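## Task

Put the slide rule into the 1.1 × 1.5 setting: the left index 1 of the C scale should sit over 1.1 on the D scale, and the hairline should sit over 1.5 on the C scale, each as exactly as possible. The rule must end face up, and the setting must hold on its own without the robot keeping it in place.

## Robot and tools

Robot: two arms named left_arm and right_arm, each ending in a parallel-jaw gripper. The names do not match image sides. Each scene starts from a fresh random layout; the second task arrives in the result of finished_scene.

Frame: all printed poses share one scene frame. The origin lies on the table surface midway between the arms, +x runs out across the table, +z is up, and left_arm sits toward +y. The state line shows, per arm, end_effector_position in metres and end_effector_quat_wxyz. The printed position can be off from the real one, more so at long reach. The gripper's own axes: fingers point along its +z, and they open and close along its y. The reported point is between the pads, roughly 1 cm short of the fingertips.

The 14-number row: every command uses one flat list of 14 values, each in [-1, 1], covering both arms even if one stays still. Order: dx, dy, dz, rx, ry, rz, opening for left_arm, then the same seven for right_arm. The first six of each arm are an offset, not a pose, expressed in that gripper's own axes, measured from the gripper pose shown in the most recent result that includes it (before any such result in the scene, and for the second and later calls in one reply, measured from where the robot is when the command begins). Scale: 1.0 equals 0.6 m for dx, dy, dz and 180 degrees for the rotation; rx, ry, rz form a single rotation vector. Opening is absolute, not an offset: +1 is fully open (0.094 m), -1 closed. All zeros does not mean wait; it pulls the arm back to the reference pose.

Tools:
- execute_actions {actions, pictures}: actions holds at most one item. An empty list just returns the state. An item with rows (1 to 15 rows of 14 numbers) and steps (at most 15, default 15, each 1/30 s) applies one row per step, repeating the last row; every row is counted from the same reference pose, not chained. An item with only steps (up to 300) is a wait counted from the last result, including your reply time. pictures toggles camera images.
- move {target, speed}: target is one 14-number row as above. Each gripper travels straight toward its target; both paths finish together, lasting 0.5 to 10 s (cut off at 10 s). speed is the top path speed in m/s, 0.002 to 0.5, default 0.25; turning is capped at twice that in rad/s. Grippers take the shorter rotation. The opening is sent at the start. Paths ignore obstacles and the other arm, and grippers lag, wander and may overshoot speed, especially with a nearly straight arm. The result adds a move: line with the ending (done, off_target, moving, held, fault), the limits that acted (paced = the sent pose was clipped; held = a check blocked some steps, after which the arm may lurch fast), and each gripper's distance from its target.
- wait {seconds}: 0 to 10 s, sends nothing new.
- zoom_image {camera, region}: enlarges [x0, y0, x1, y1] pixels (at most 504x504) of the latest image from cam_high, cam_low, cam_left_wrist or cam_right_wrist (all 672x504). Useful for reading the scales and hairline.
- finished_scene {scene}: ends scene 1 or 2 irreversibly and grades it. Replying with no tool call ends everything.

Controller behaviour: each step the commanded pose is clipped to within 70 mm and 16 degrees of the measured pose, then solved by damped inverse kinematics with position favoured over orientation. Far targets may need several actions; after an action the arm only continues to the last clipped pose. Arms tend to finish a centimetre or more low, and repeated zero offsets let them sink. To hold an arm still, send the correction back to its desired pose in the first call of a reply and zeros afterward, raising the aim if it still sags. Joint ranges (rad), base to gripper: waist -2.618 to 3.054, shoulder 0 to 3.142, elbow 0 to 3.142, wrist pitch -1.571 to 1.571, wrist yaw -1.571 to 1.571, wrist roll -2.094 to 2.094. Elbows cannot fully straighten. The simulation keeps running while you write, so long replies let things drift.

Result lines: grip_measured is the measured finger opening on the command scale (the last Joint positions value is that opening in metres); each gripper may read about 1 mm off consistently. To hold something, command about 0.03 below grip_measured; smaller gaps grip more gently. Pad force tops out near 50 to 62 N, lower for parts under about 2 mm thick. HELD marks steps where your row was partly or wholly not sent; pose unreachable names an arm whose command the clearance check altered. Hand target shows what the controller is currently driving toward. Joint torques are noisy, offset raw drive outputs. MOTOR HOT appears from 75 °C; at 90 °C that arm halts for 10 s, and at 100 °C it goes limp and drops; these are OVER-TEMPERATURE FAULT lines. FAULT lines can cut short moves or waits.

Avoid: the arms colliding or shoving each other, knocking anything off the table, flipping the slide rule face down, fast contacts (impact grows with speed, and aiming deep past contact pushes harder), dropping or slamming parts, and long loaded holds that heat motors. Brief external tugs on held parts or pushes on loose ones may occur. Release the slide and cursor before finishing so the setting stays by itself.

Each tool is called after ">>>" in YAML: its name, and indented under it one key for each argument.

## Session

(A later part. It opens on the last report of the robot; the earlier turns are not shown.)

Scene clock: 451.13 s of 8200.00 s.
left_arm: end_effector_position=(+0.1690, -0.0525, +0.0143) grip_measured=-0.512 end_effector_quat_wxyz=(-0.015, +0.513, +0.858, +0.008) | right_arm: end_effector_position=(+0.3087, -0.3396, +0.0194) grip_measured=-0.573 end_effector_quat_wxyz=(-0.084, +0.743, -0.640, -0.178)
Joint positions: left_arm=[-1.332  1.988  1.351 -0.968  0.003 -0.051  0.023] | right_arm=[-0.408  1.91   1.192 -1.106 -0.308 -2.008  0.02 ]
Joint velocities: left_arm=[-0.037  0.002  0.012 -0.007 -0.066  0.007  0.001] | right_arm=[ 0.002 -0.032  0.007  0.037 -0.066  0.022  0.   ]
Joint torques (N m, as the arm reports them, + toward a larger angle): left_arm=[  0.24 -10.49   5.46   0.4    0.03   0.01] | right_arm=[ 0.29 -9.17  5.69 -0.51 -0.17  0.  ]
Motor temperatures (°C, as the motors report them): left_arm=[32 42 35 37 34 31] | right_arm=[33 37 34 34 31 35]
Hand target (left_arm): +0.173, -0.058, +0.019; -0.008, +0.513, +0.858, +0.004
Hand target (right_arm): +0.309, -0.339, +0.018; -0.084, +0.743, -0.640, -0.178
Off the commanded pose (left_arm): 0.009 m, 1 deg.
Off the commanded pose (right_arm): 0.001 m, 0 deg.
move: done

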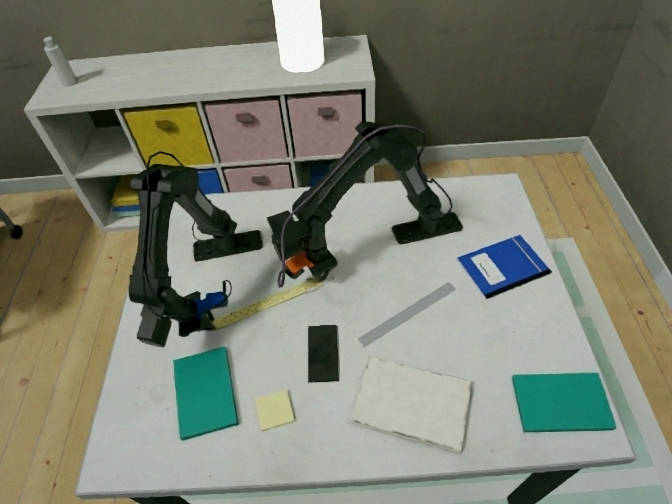

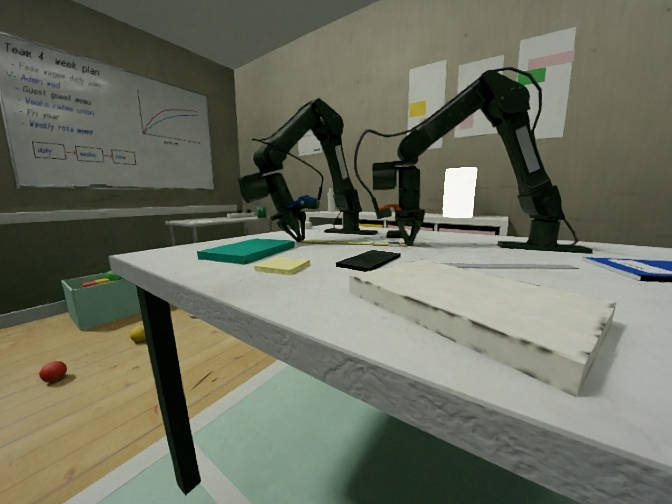

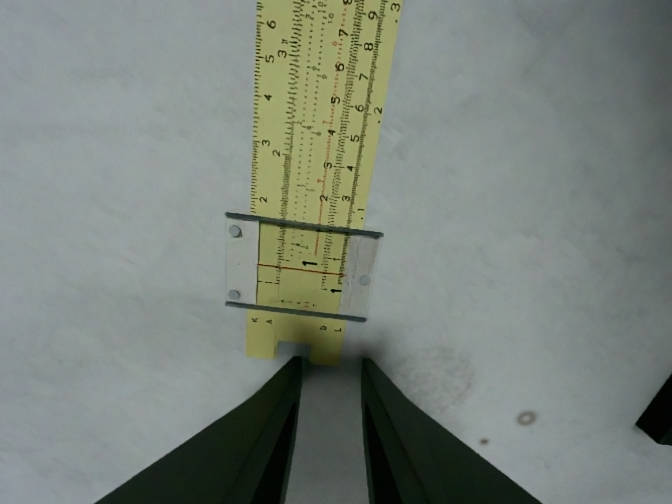

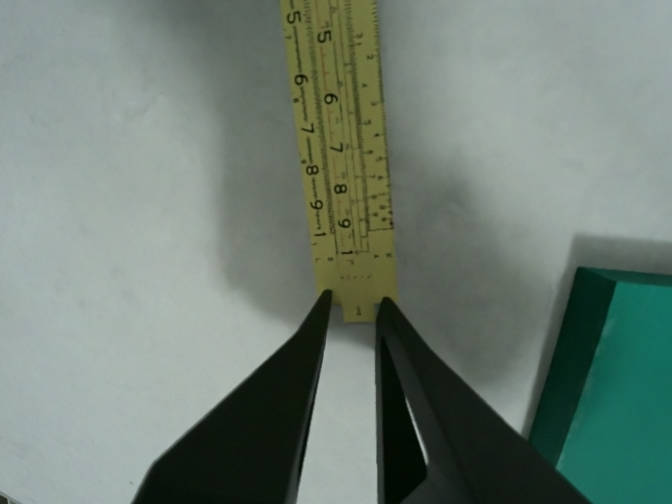

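>>> move:
  target: [0.005,0,-0.03,0,0,0,-0.51,0,0,0.002,0,0,0,-0.80]
  speed: 0.02

>>> move:
  target: [-0.025,0.03,-0.010,0,0,0,-0.51,0,0,0.002,0,0,0,-0.80]
  speed: 0.02

Scene clock: 461.23 s of 8200.00 s.
left_arm: end_effector_position=(+0.1637, -0.0412, +0.0151) grip_measured=-0.512 end_effector_quat_wxyz=(-0.036, +0.513, +0.857, +0.022) | right_arm: end_effector_position=(+0.3087, -0.3397, +0.0193) grip_measured=-0.793 end_effector_quat_wxyz=(-0.084, +0.743, -0.640, -0.177)
Joint positions: left_arm=[-1.332  1.988  1.351 -1.018  0.003 -0.051  0.023] | right_arm=[-0.408  1.91   1.192 -1.106 -0.307 -2.008  0.01 ]
Joint velocities: left_arm=[-0.002  0.007 -0.002  0.037 -0.007 -0.051  0.001] | right_arm=[ 0.017 -0.002  0.002  0.066  0.051  0.037 -0.001]
Joint torques (N m, as the arm reports them, + toward a larger angle): left_arm=[  0.12 -13.45   5.54   0.36   0.02   0.01] | right_arm=[ 0.2  -9.55  5.94 -0.5  -0.16  0.03]
Motor temperatures (°C, as the motors report them): left_arm=[32 42 36 37 34 31] | right_arm=[33 37 34 34 31 35]
Hand target (left_arm): +0.168, -0.050, +0.032; -0.015, +0.513, +0.858, +0.008
Hand target (right_arm): +0.309, -0.339, +0.018; -0.084, +0.743, -0.640, -0.178
Off the commanded pose (left_arm): 0.020 m, 3 deg.
Off the commanded pose (right_arm): 0.001 m, 0 deg.
After step 90, 5.93 s passed at rest.
move: off_target (left_arm)

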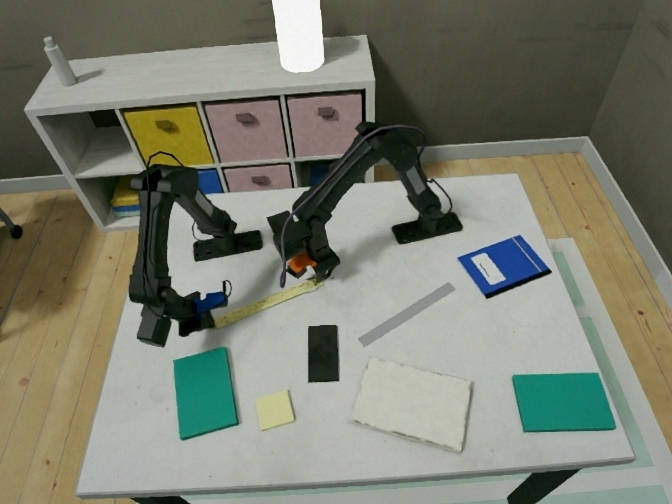

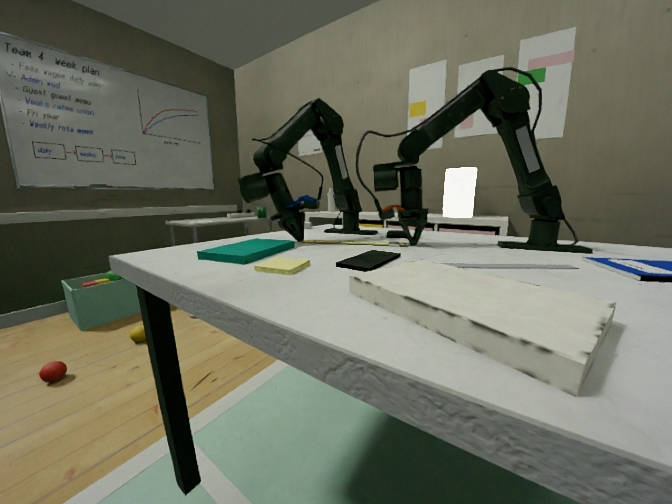

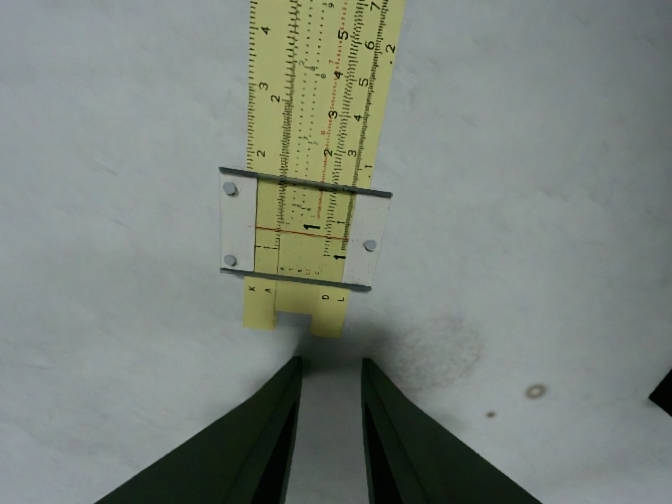

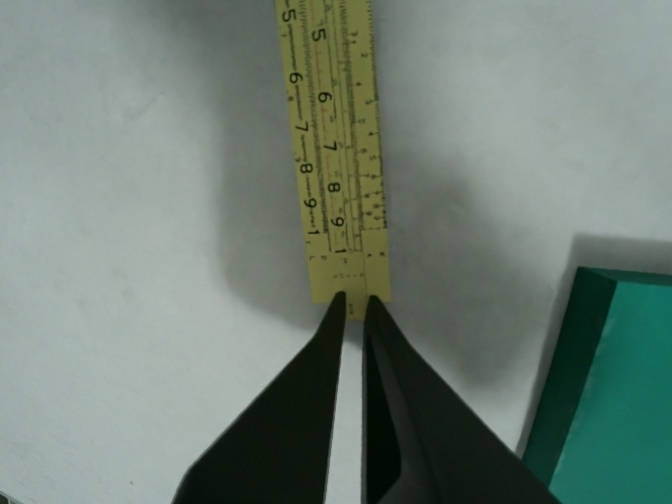

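Scene clock: 462.67 s of 8200.00 s.
left_arm: end_effector_position=(+0.1800, -0.0424, +0.0148) grip_measured=-0.512 end_effector_quat_wxyz=(-0.043, +0.513, +0.857, +0.024) | right_arm: end_effector_position=(+0.3087, -0.3397, +0.0193) grip_measured=-0.793 end_effector_quat_wxyz=(-0.084, +0.743, -0.640, -0.177)
Joint positions: left_arm=[-1.291  2.03   1.412 -1.05   0.003 -0.008  0.023] | right_arm=[-0.408  1.91   1.192 -1.106 -0.307 -2.008  0.01 ]
Joint velocities: left_arm=[ 0.007 -0.002 -0.017  0.037  0.007 -0.022 -0.   ] | right_arm=[-0.002 -0.017 -0.002 -0.007 -0.007 -0.007  0.001]
Joint torques (N m, as the arm reports them, + toward a larger angle): left_arm=[  0.98 -10.63   5.5    0.29  -0.04   0.02] | right_arm=[ 0.2  -9.86  5.68 -0.54 -0.2  -0.02]
Motor temperatures (°C, as the motors report them): left_arm=[32 42 36 37 34 31] | right_arm=[33 37 34 34 31 35]
Hand target (left_arm): +0.187, -0.046, +0.020; -0.036, +0.513, +0.857, +0.022
Hand target (right_arm): +0.309, -0.339, +0.018; -0.084, +0.743, -0.640, -0.177
Off the commanded pose (left_arm): 0.009 m, 1 deg.
Off the commanded pose (right_arm): 0.001 m, 0 deg.
move: done

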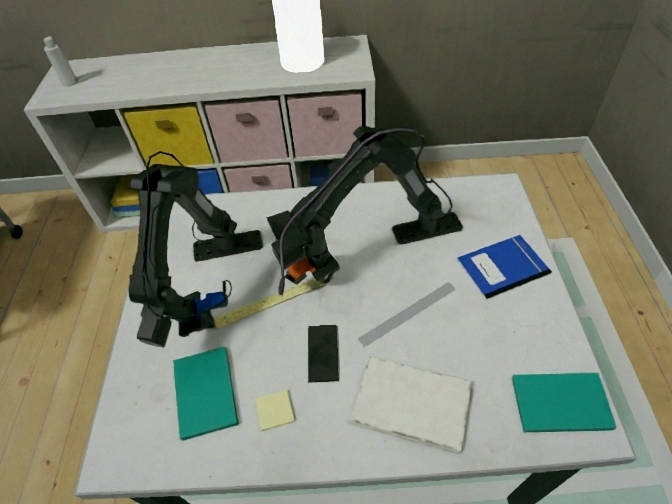

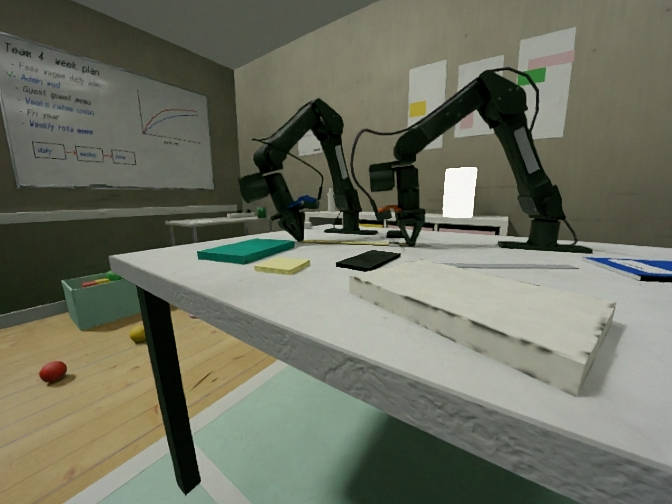

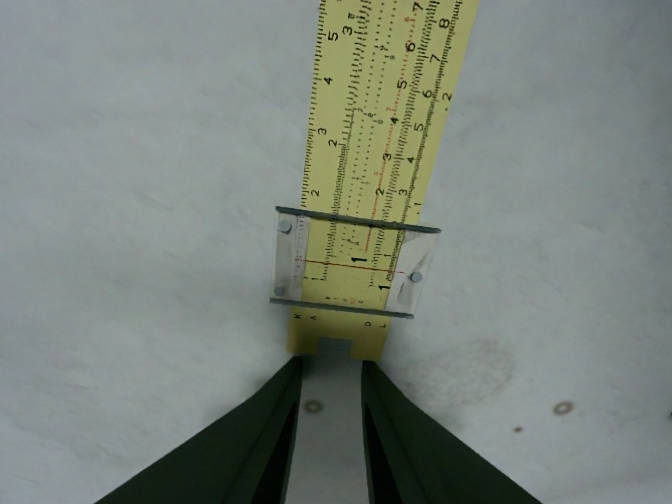

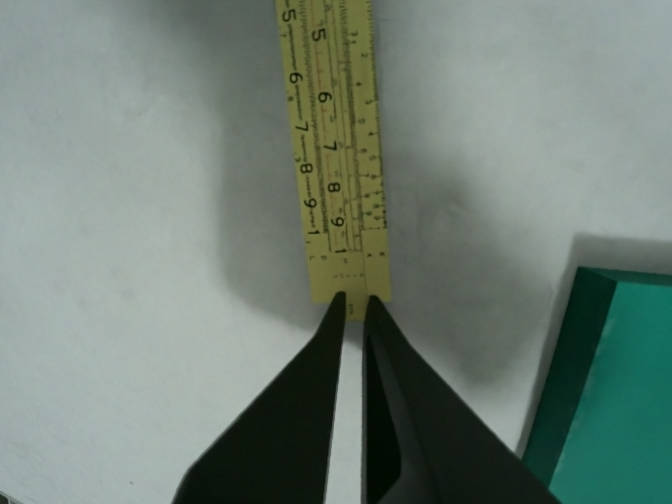

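>>> move:
  target: [0.004,0,-0.035,0,-0.02,0,-0.51,0,0,0.002,0,0,0,-0.83]
  speed: 0.02

Scene clock: 467.67 s of 8200.00 s.
left_arm: end_effector_position=(+0.1784, -0.0392, +0.0265) grip_measured=-0.512 end_effector_quat_wxyz=(-0.031, +0.514, +0.857, +0.017) | right_arm: end_effector_position=(+0.3089, -0.3394, +0.0196) grip_measured=-0.826 end_effector_quat_wxyz=(-0.085, +0.743, -0.640, -0.178)
Joint positions: left_arm=[-1.291  1.977  1.386 -1.05   0.003 -0.006  0.023] | right_arm=[-0.408  1.909  1.192 -1.106 -0.31  -2.008  0.008]
Joint velocities: left_arm=[ 0.012  0.002  0.002 -0.007 -0.095 -0.007 -0.   ] | right_arm=[ 0.002 -0.022  0.002  0.051  0.051 -0.051 -0.   ]
Joint torques (N m, as the arm reports them, + toward a larger angle): left_arm=[ -0.08 -13.16   3.15   0.51   0.01  -0.05] | right_arm=[ 0.15 -9.37  5.72 -0.49 -0.1  -0.02]
Motor temperatures (°C, as the motors report them): left_arm=[32 42 36 37 34 31] | right_arm=[33 37 34 34 31 35]
Hand target (left_arm): +0.180, -0.042, +0.036; -0.016, +0.514, +0.858, +0.009
Hand target (right_arm): +0.308, -0.339, +0.018; -0.084, +0.743, -0.640, -0.177
Off the commanded pose (left_arm): 0.010 m, 2 deg.
Off the commanded pose (right_arm): 0.001 m, 0 deg.
After step 90, 0.20 s passed at rest.
move: done

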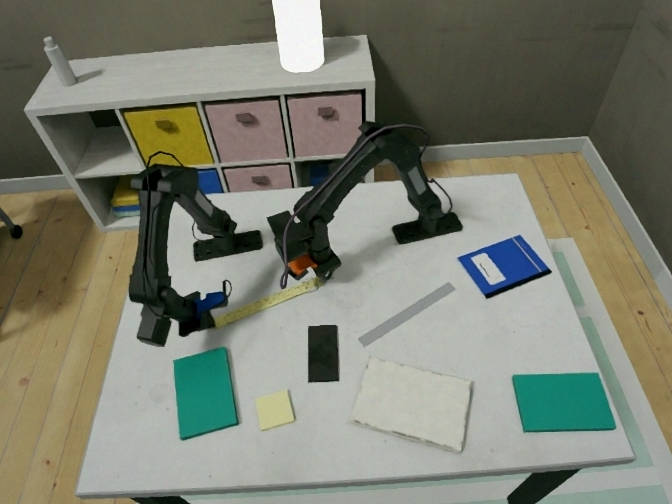

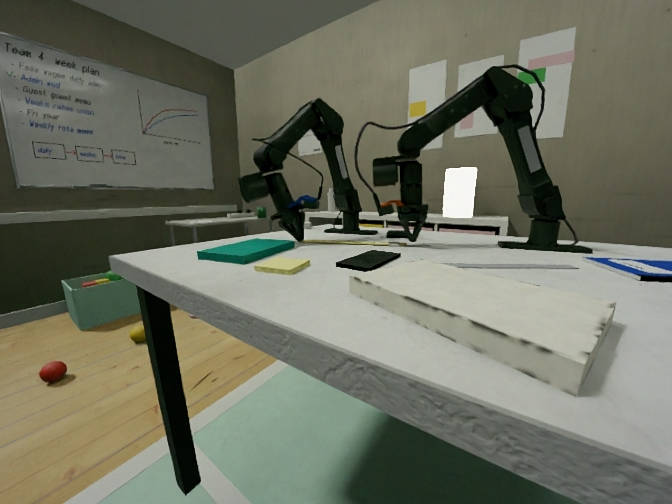

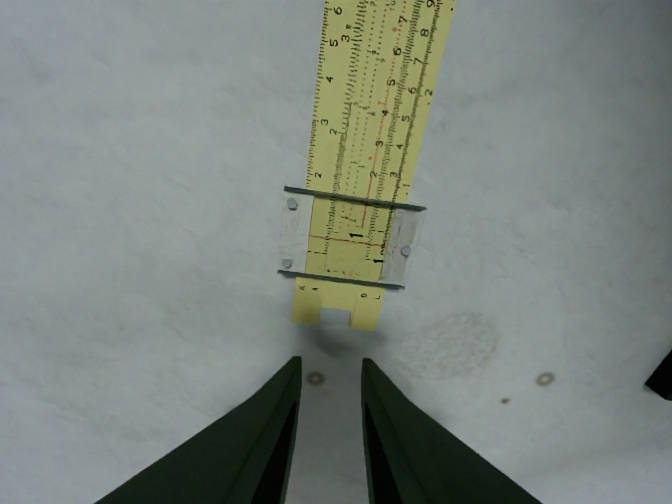

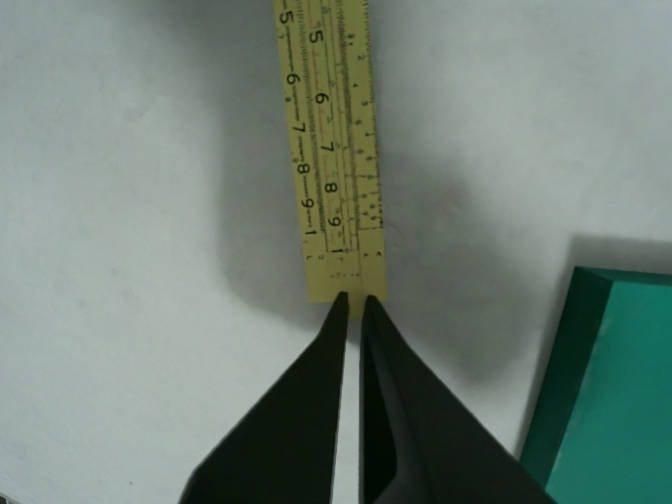

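>>> move:
  target: [-0.012,0,-0.012,0,0,0,-0.51,0,0,0,0,0,0,-0.58]
  speed: 0.02

>>> move:
  target: [-0.01,0,-0.012,0,0,0,-0.51,0.013,0,0.004,0,0,0,-0.58]
  speed: 0.01

>>> zoom_image:
  camera: "cam_right_wrist"
  region: [290,240,430,380]

Scene clock: 473.83 s of 8200.00 s.
left_arm: end_effector_position=(+0.1793, -0.0410, +0.0274) grip_measured=-0.512 end_effector_quat_wxyz=(-0.037, +0.514, +0.857, +0.021) | right_arm: end_effector_position=(+0.3088, -0.3397, +0.0195) grip_measured=-0.583 end_effector_quat_wxyz=(-0.084, +0.743, -0.640, -0.177)
Joint positions: left_arm=[-1.291  1.995  1.415 -1.074  0.003 -0.006  0.023] | right_arm=[-0.408  1.909  1.192 -1.106 -0.308 -2.008  0.02 ]
Joint velocities: left_arm=[ 0.002 -0.012 -0.007 -0.022 -0.007  0.007 -0.   ] | right_arm=[-0.002  0.007 -0.012 -0.037 -0.037  0.007 -0.   ]
Joint torques (N m, as the arm reports them, + toward a larger angle): left_arm=[  0.11 -10.74   5.56   0.36   0.03  -0.01] | right_arm=[ 0.11 -9.7   5.99 -0.56 -0.16  0.02]
Motor temperatures (°C, as the motors report them): left_arm=[32 43 35 37 34 31] | right_arm=[33 37 34 34 31 35]
Hand target (left_arm): +0.182, -0.046, +0.033; -0.031, +0.514, +0.857, +0.017
Hand target (right_arm): +0.309, -0.339, +0.020; -0.085, +0.743, -0.640, -0.178
Off the commanded pose (left_arm): 0.008 m, 1 deg.
Off the commanded pose (right_arm): 0.000 m, 0 deg.
After step 90, 2.40 s passed at rest.
move: done

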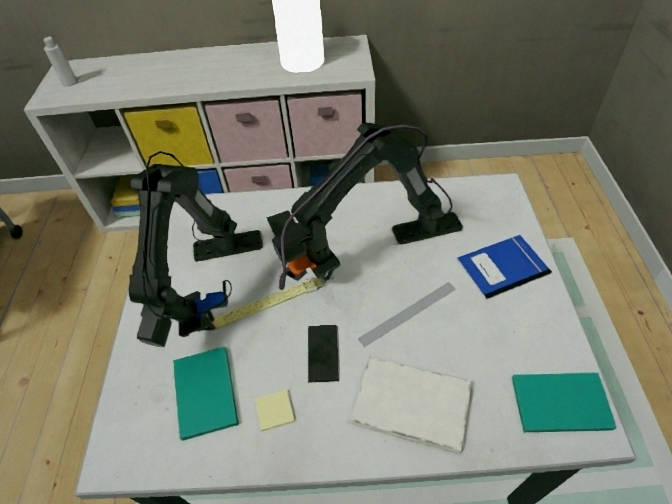

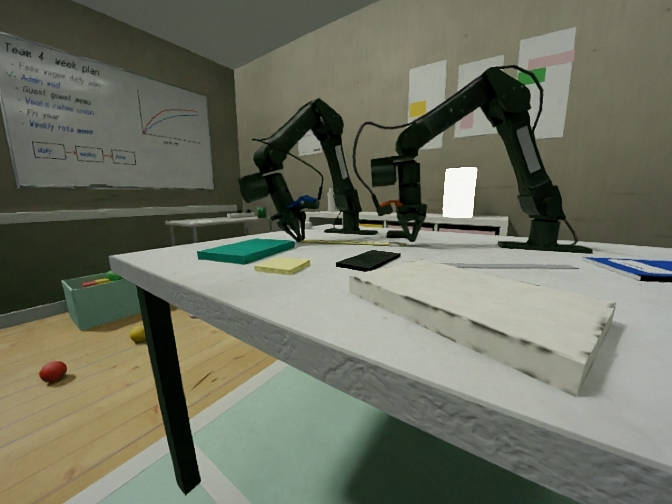

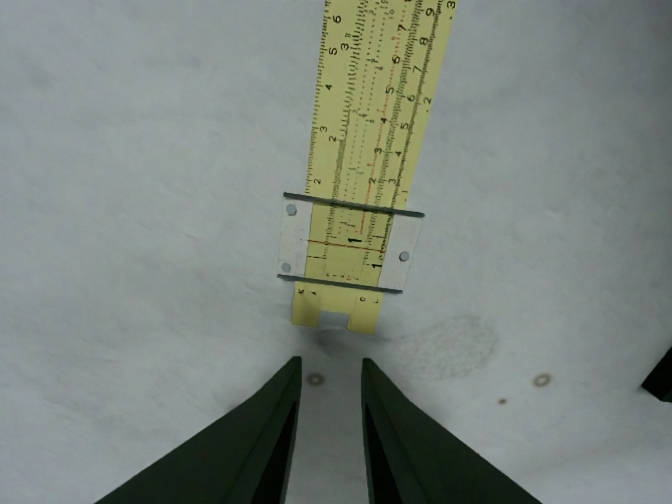

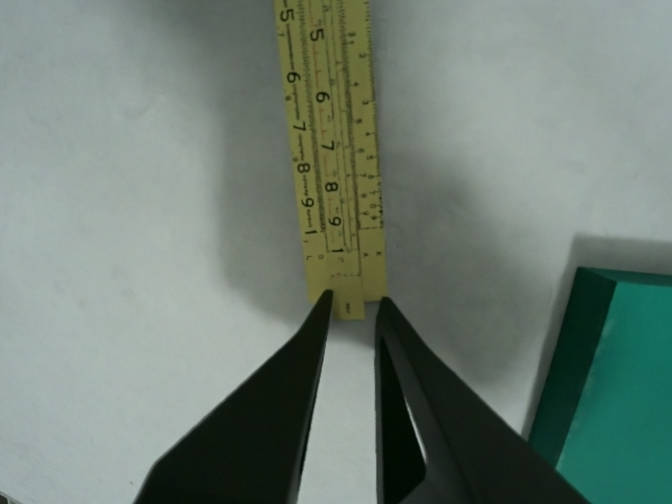

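Scene clock: 475.00 s of 8200.00 s.
left_arm: end_effector_position=(+0.1797, -0.0417, +0.0285) grip_measured=-0.512 end_effector_quat_wxyz=(-0.043, +0.514, +0.856, +0.024) | right_arm: end_effector_position=(+0.3084, -0.3430, +0.0194) grip_measured=-0.583 end_effector_quat_wxyz=(-0.085, +0.743, -0.641, -0.176)
Joint positions: left_arm=[-1.291  2.009  1.439 -1.098  0.003 -0.006  0.023] | right_arm=[-0.419  1.909  1.192 -1.106 -0.305 -2.016  0.02 ]
Joint velocities: left_arm=[-0.002 -0.002 -0.007 -0.007 -0.095 -0.007 -0.   ] | right_arm=[ 0.002 -0.012  0.002 -0.022 -0.022 -0.081  0.   ]
Joint torques (N m, as the arm reports them, + toward a larger angle): left_arm=[  0.17 -10.72   5.65   0.27   0.01  -0.02] | right_arm=[-0.61 -7.85  6.14 -0.45 -0.1  -0.06]
Motor temperatures (°C, as the motors report them): left_arm=[32 42 35 37 34 31] | right_arm=[33 37 34 34 31 35]
Hand target (left_arm): +0.183, -0.047, +0.034; -0.036, +0.514, +0.857, +0.020
Hand target (right_arm): +0.309, -0.346, +0.015; -0.084, +0.743, -0.640, -0.177
Off the commanded pose (left_arm): 0.008 m, 1 deg.
Off the commanded pose (right_arm): 0.006 m, 0 deg.
move: done

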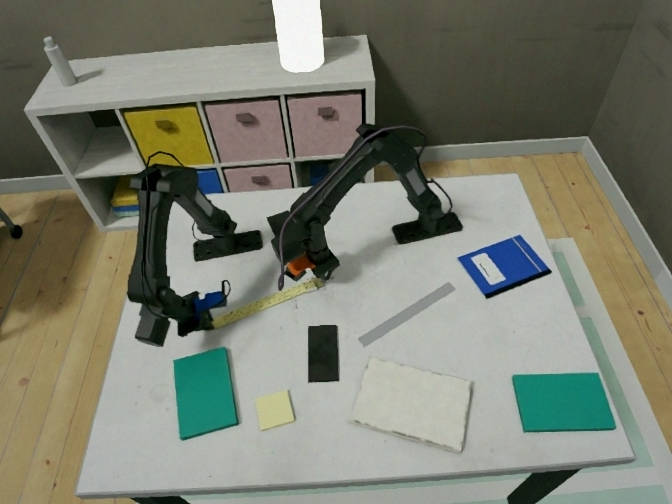

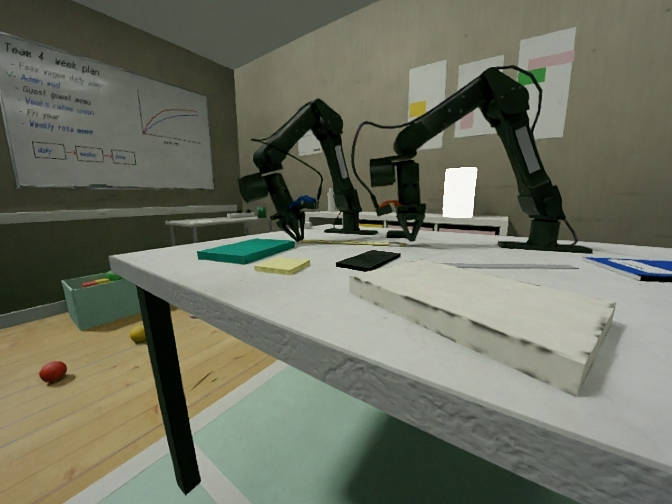

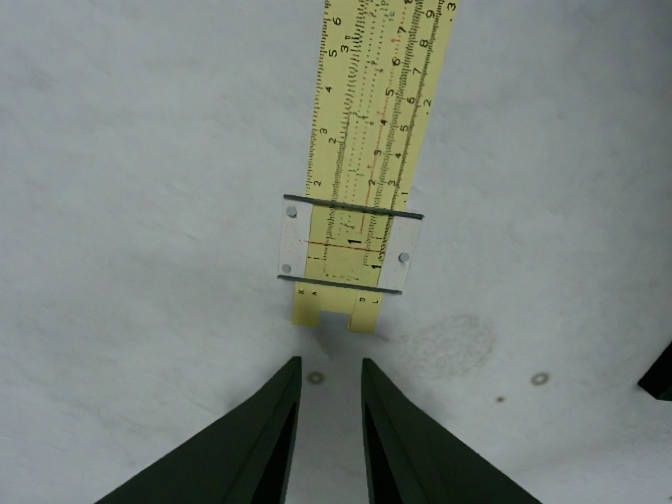

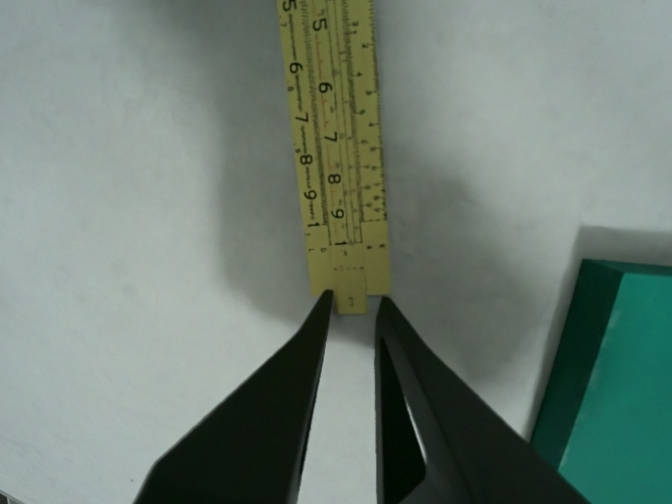

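Region (290, 240, 430, 380) of cam_right_wrist's 672x504 image, scaled by 3.600, with more detail than that image has.

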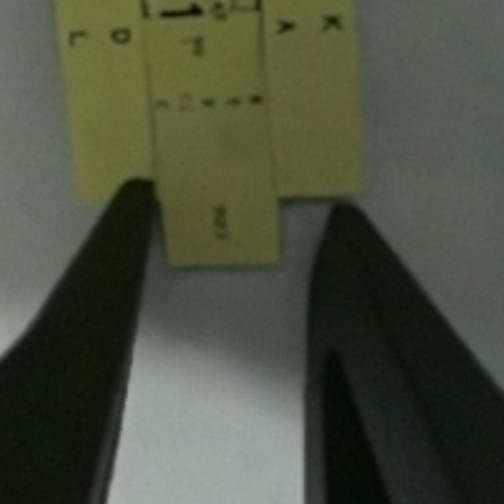

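>>> move:
  target: [-0.01,0,-0.012,0,0,0,-0.51,0.015,0,-0.004,0,0,0,-0.58]
  speed: 0.01

>>> move:
  target: [0,0,-0.012,0,0,0,-0.51,0,0,0.018,0,0,0,-0.58]
  speed: 0.01

>>> zoom_image:
  camera: "cam_right_wrist"
  region: [290,240,430,380]

Scene clock: 480.70 s of 8200.00 s.
left_arm: end_effector_position=(+0.1801, -0.0425, +0.0296) grip_measured=-0.512 end_effector_quat_wxyz=(-0.048, +0.514, +0.856, +0.028) | right_arm: end_effector_position=(+0.3080, -0.3482, +0.0193) grip_measured=-0.583 end_effector_quat_wxyz=(-0.087, +0.742, -0.641, -0.174)
Joint positions: left_arm=[-1.291  2.024  1.463 -1.121  0.003 -0.006  0.023] | right_arm=[-0.436  1.909  1.192 -1.106 -0.303 -2.032  0.02 ]
Joint velocities: left_arm=[-0.002  0.017 -0.002 -0.007 -0.022 -0.007 -0.   ] | right_arm=[ 0.012 -0.012 -0.012 -0.007  0.051 -0.007 -0.   ]
Joint torques (N m, as the arm reports them, + toward a larger angle): left_arm=[  0.02 -10.82   5.58   0.26   0.03   0.  ] | right_arm=[-0.76 -7.92  7.78 -0.62 -0.06 -0.07]
Motor temperatures (°C, as the motors report them): left_arm=[32 42 36 37 34 31] | right_arm=[33 37 34 33 31 35]
Hand target (left_arm): +0.183, -0.047, +0.035; -0.042, +0.514, +0.856, +0.024
Hand target (right_arm): +0.310, -0.352, +0.018; -0.085, +0.743, -0.641, -0.175
Off the commanded pose (left_arm): 0.008 m, 1 deg.
Off the commanded pose (right_arm): 0.004 m, 0 deg.
After step 90, 1.50 s passed at rest.
move: done

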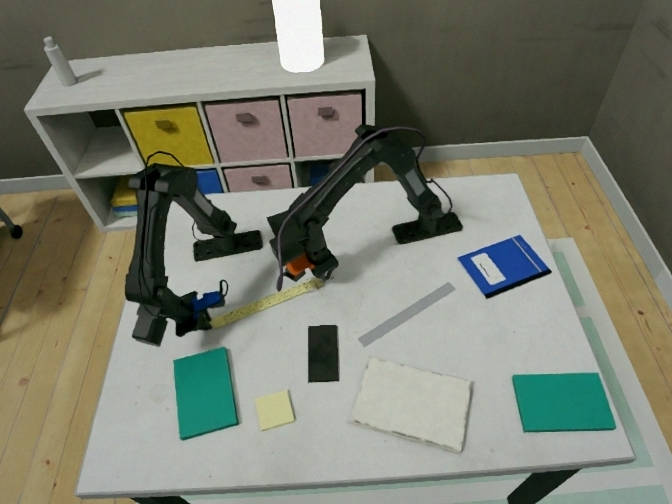

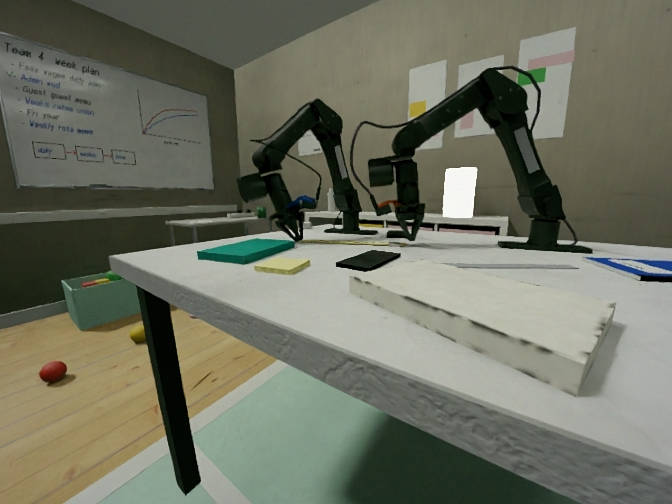

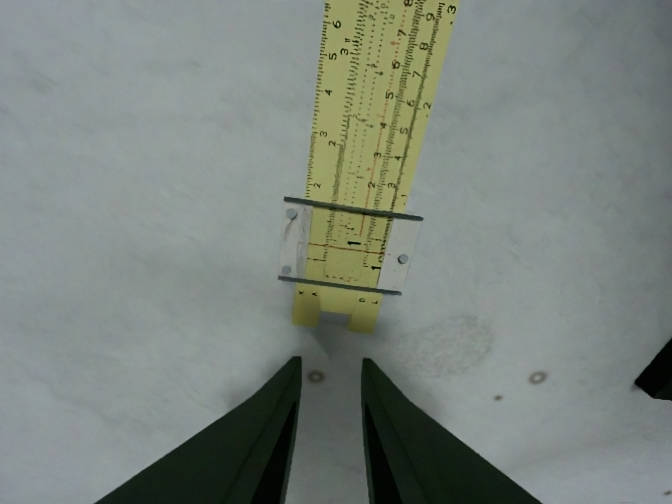

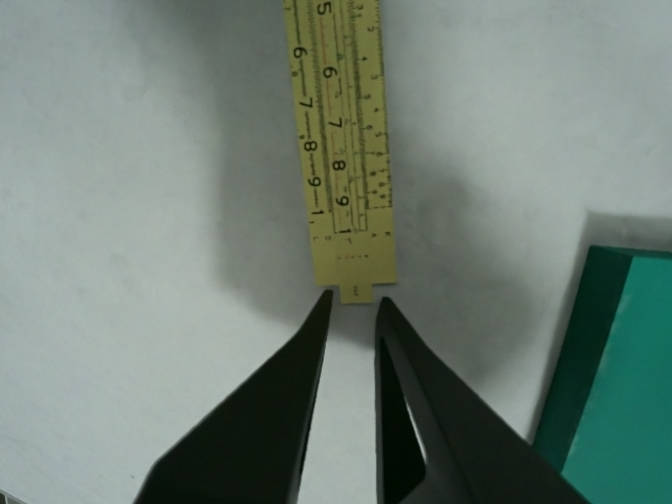

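Scene clock: 482.00 s of 8200.00 s.
left_arm: end_effector_position=(+0.1782, -0.0389, +0.0301) grip_measured=-0.512 end_effector_quat_wxyz=(-0.055, +0.514, +0.856, +0.032) | right_arm: end_effector_position=(+0.3082, -0.3482, +0.0187) grip_measured=-0.583 end_effector_quat_wxyz=(-0.087, +0.743, -0.641, -0.173)
Joint positions: left_arm=[-1.291  2.024  1.463 -1.138  0.003 -0.006  0.023] | right_arm=[-0.436  1.909  1.19  -1.102 -0.303 -2.033  0.02 ]
Joint velocities: left_arm=[-0.012 -0.007 -0.002 -0.095 -0.037  0.022 -0.   ] | right_arm=[-0.002 -0.002  0.017 -0.022 -0.066 -0.007  0.001]
Joint torques (N m, as the arm reports them, + toward a larger angle): left_arm=[  0.12 -11.42   5.12   0.2    0.01  -0.01] | right_arm=[ 1.03 -8.75  3.33 -0.17 -0.18  0.1 ]
Motor temperatures (°C, as the motors report them): left_arm=[32 42 36 37 34 31] | right_arm=[33 37 34 33 31 35]
Hand target (left_arm): +0.180, -0.043, +0.037; -0.048, +0.514, +0.856, +0.028
Hand target (right_arm): +0.306, -0.344, +0.010; -0.086, +0.743, -0.641, -0.175
Off the commanded pose (left_arm): 0.008 m, 1 deg.
Off the commanded pose (right_arm): 0.010 m, 0 deg.
move: done

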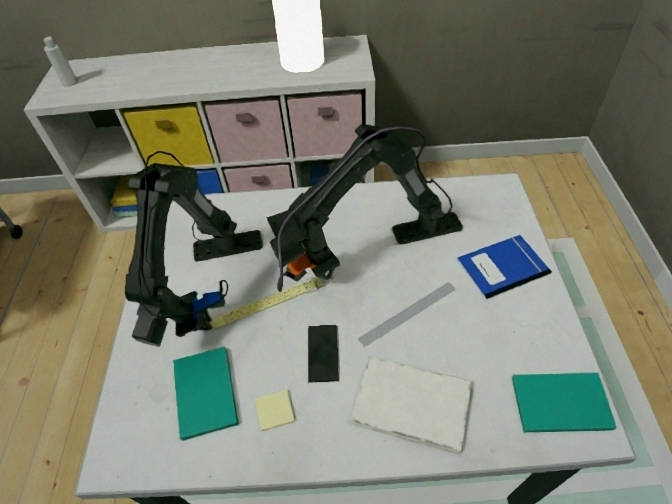

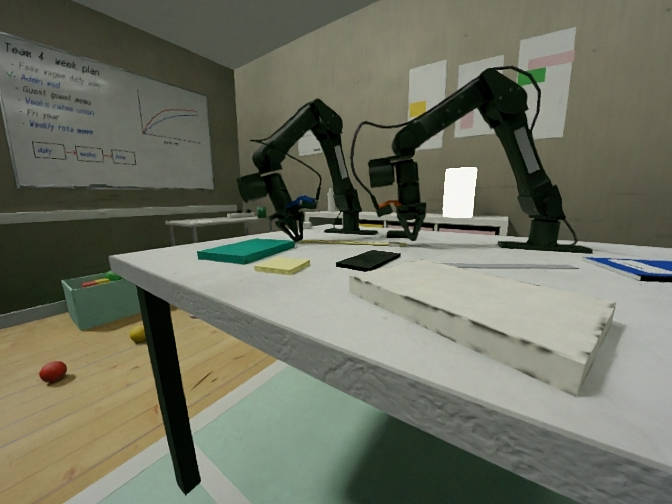

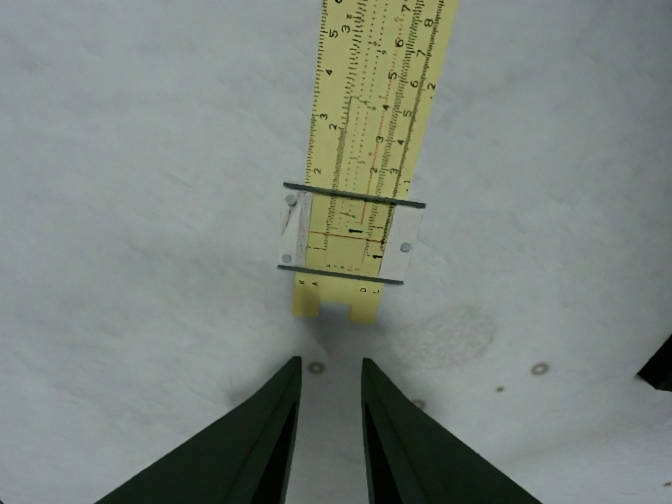

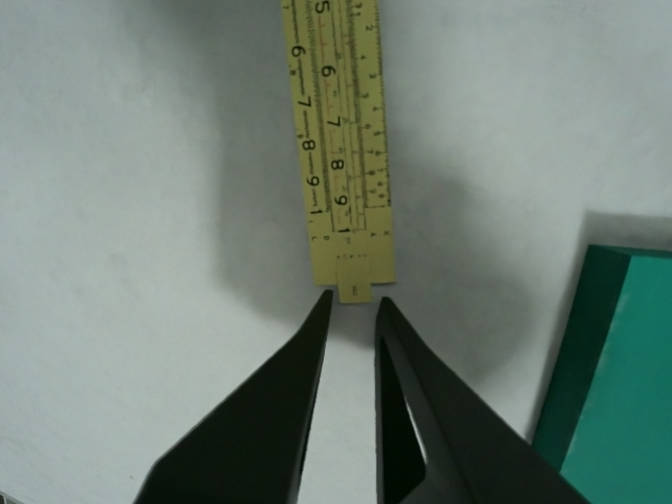

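Region (290, 240, 430, 380) of cam_right_wrist's 672x504 image, scaled by 3.600, with more detail than that image has.

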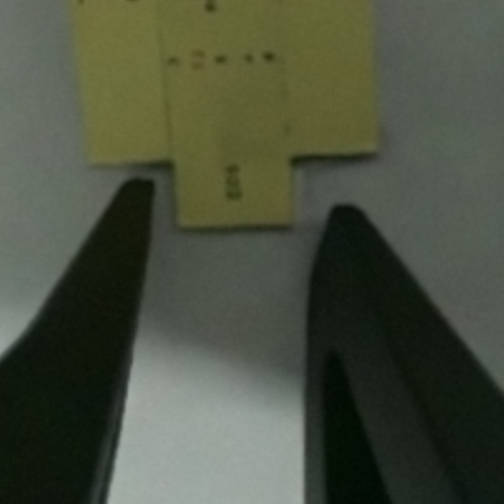

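>>> move:
  target: [0,0,-0.012,0,0,0,-0.51,0,0,-0.012,0,0.13,0,-0.58]
  speed: 0.03

Scene clock: 496.93 s of 8200.00 s.
left_arm: end_effector_position=(+0.1762, -0.0352, +0.0306) grip_measured=-0.512 end_effector_quat_wxyz=(-0.063, +0.513, +0.855, +0.036) | right_arm: end_effector_position=(+0.3097, -0.3512, +0.0233) grip_measured=-0.583 end_effector_quat_wxyz=(+0.049, +0.764, -0.643, -0.032)
Joint positions: left_arm=[-1.291  2.024  1.463 -1.155  0.003 -0.006  0.023] | right_arm=[-0.228  1.79   1.115 -1.006  0.04  -1.808  0.02 ]
Joint velocities: left_arm=[-0.012 -0.002 -0.027 -0.007 -0.007  0.051 -0.001] | right_arm=[-0.007 -0.002  0.012  0.007  0.037  0.037 -0.   ]
Joint torques (N m, as the arm reports them, + toward a larger angle): left_arm=[  0.16 -11.27   5.19   0.17   0.01  -0.02] | right_arm=[  0.74 -10.92   4.52  -0.21   0.04   0.05]
Motor temperatures (°C, as the motors report them): left_arm=[32 42 36 37 34 31] | right_arm=[33 37 34 33 31 35]
Hand target (left_arm): +0.179, -0.040, +0.037; -0.055, +0.514, +0.856, +0.032
Hand target (right_arm): +0.309, -0.349, +0.025; +0.046, +0.764, -0.644, -0.024
Off the commanded pose (left_arm): 0.008 m, 1 deg.
Off the commanded pose (right_arm): 0.002 m, 2 deg.
After step 90, 4.90 s passed at rest.
move: done

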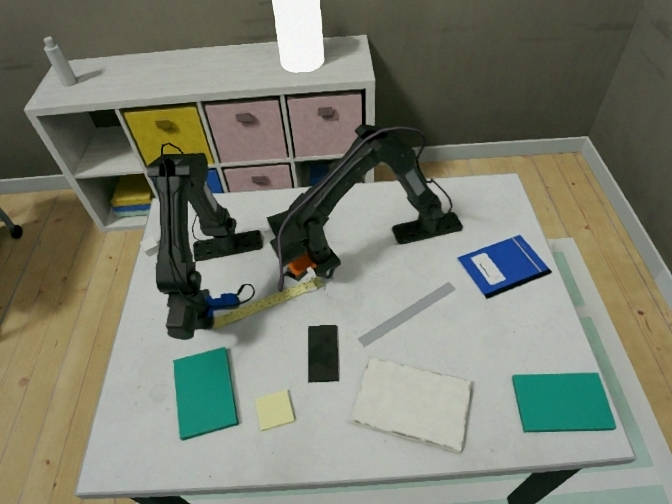

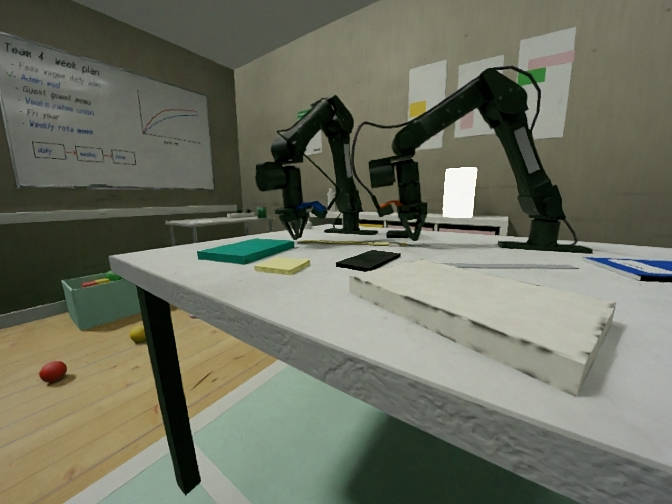

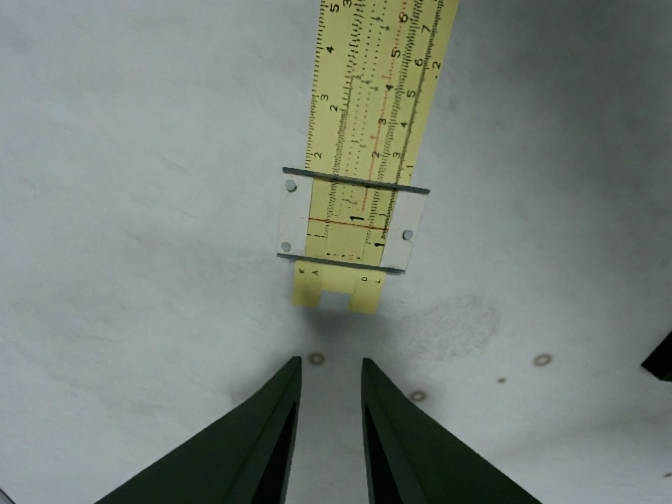

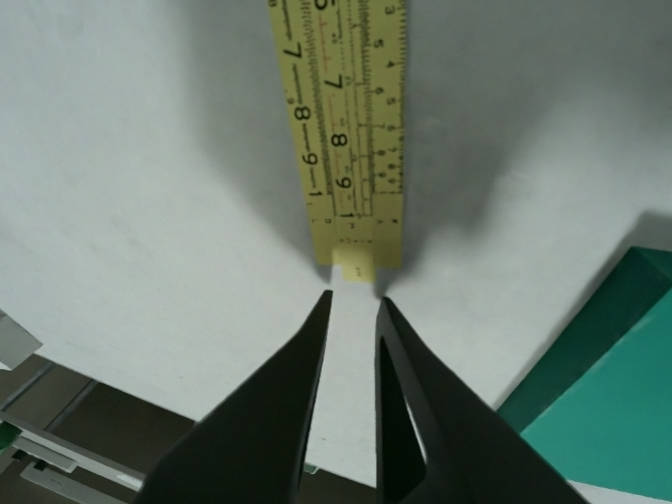

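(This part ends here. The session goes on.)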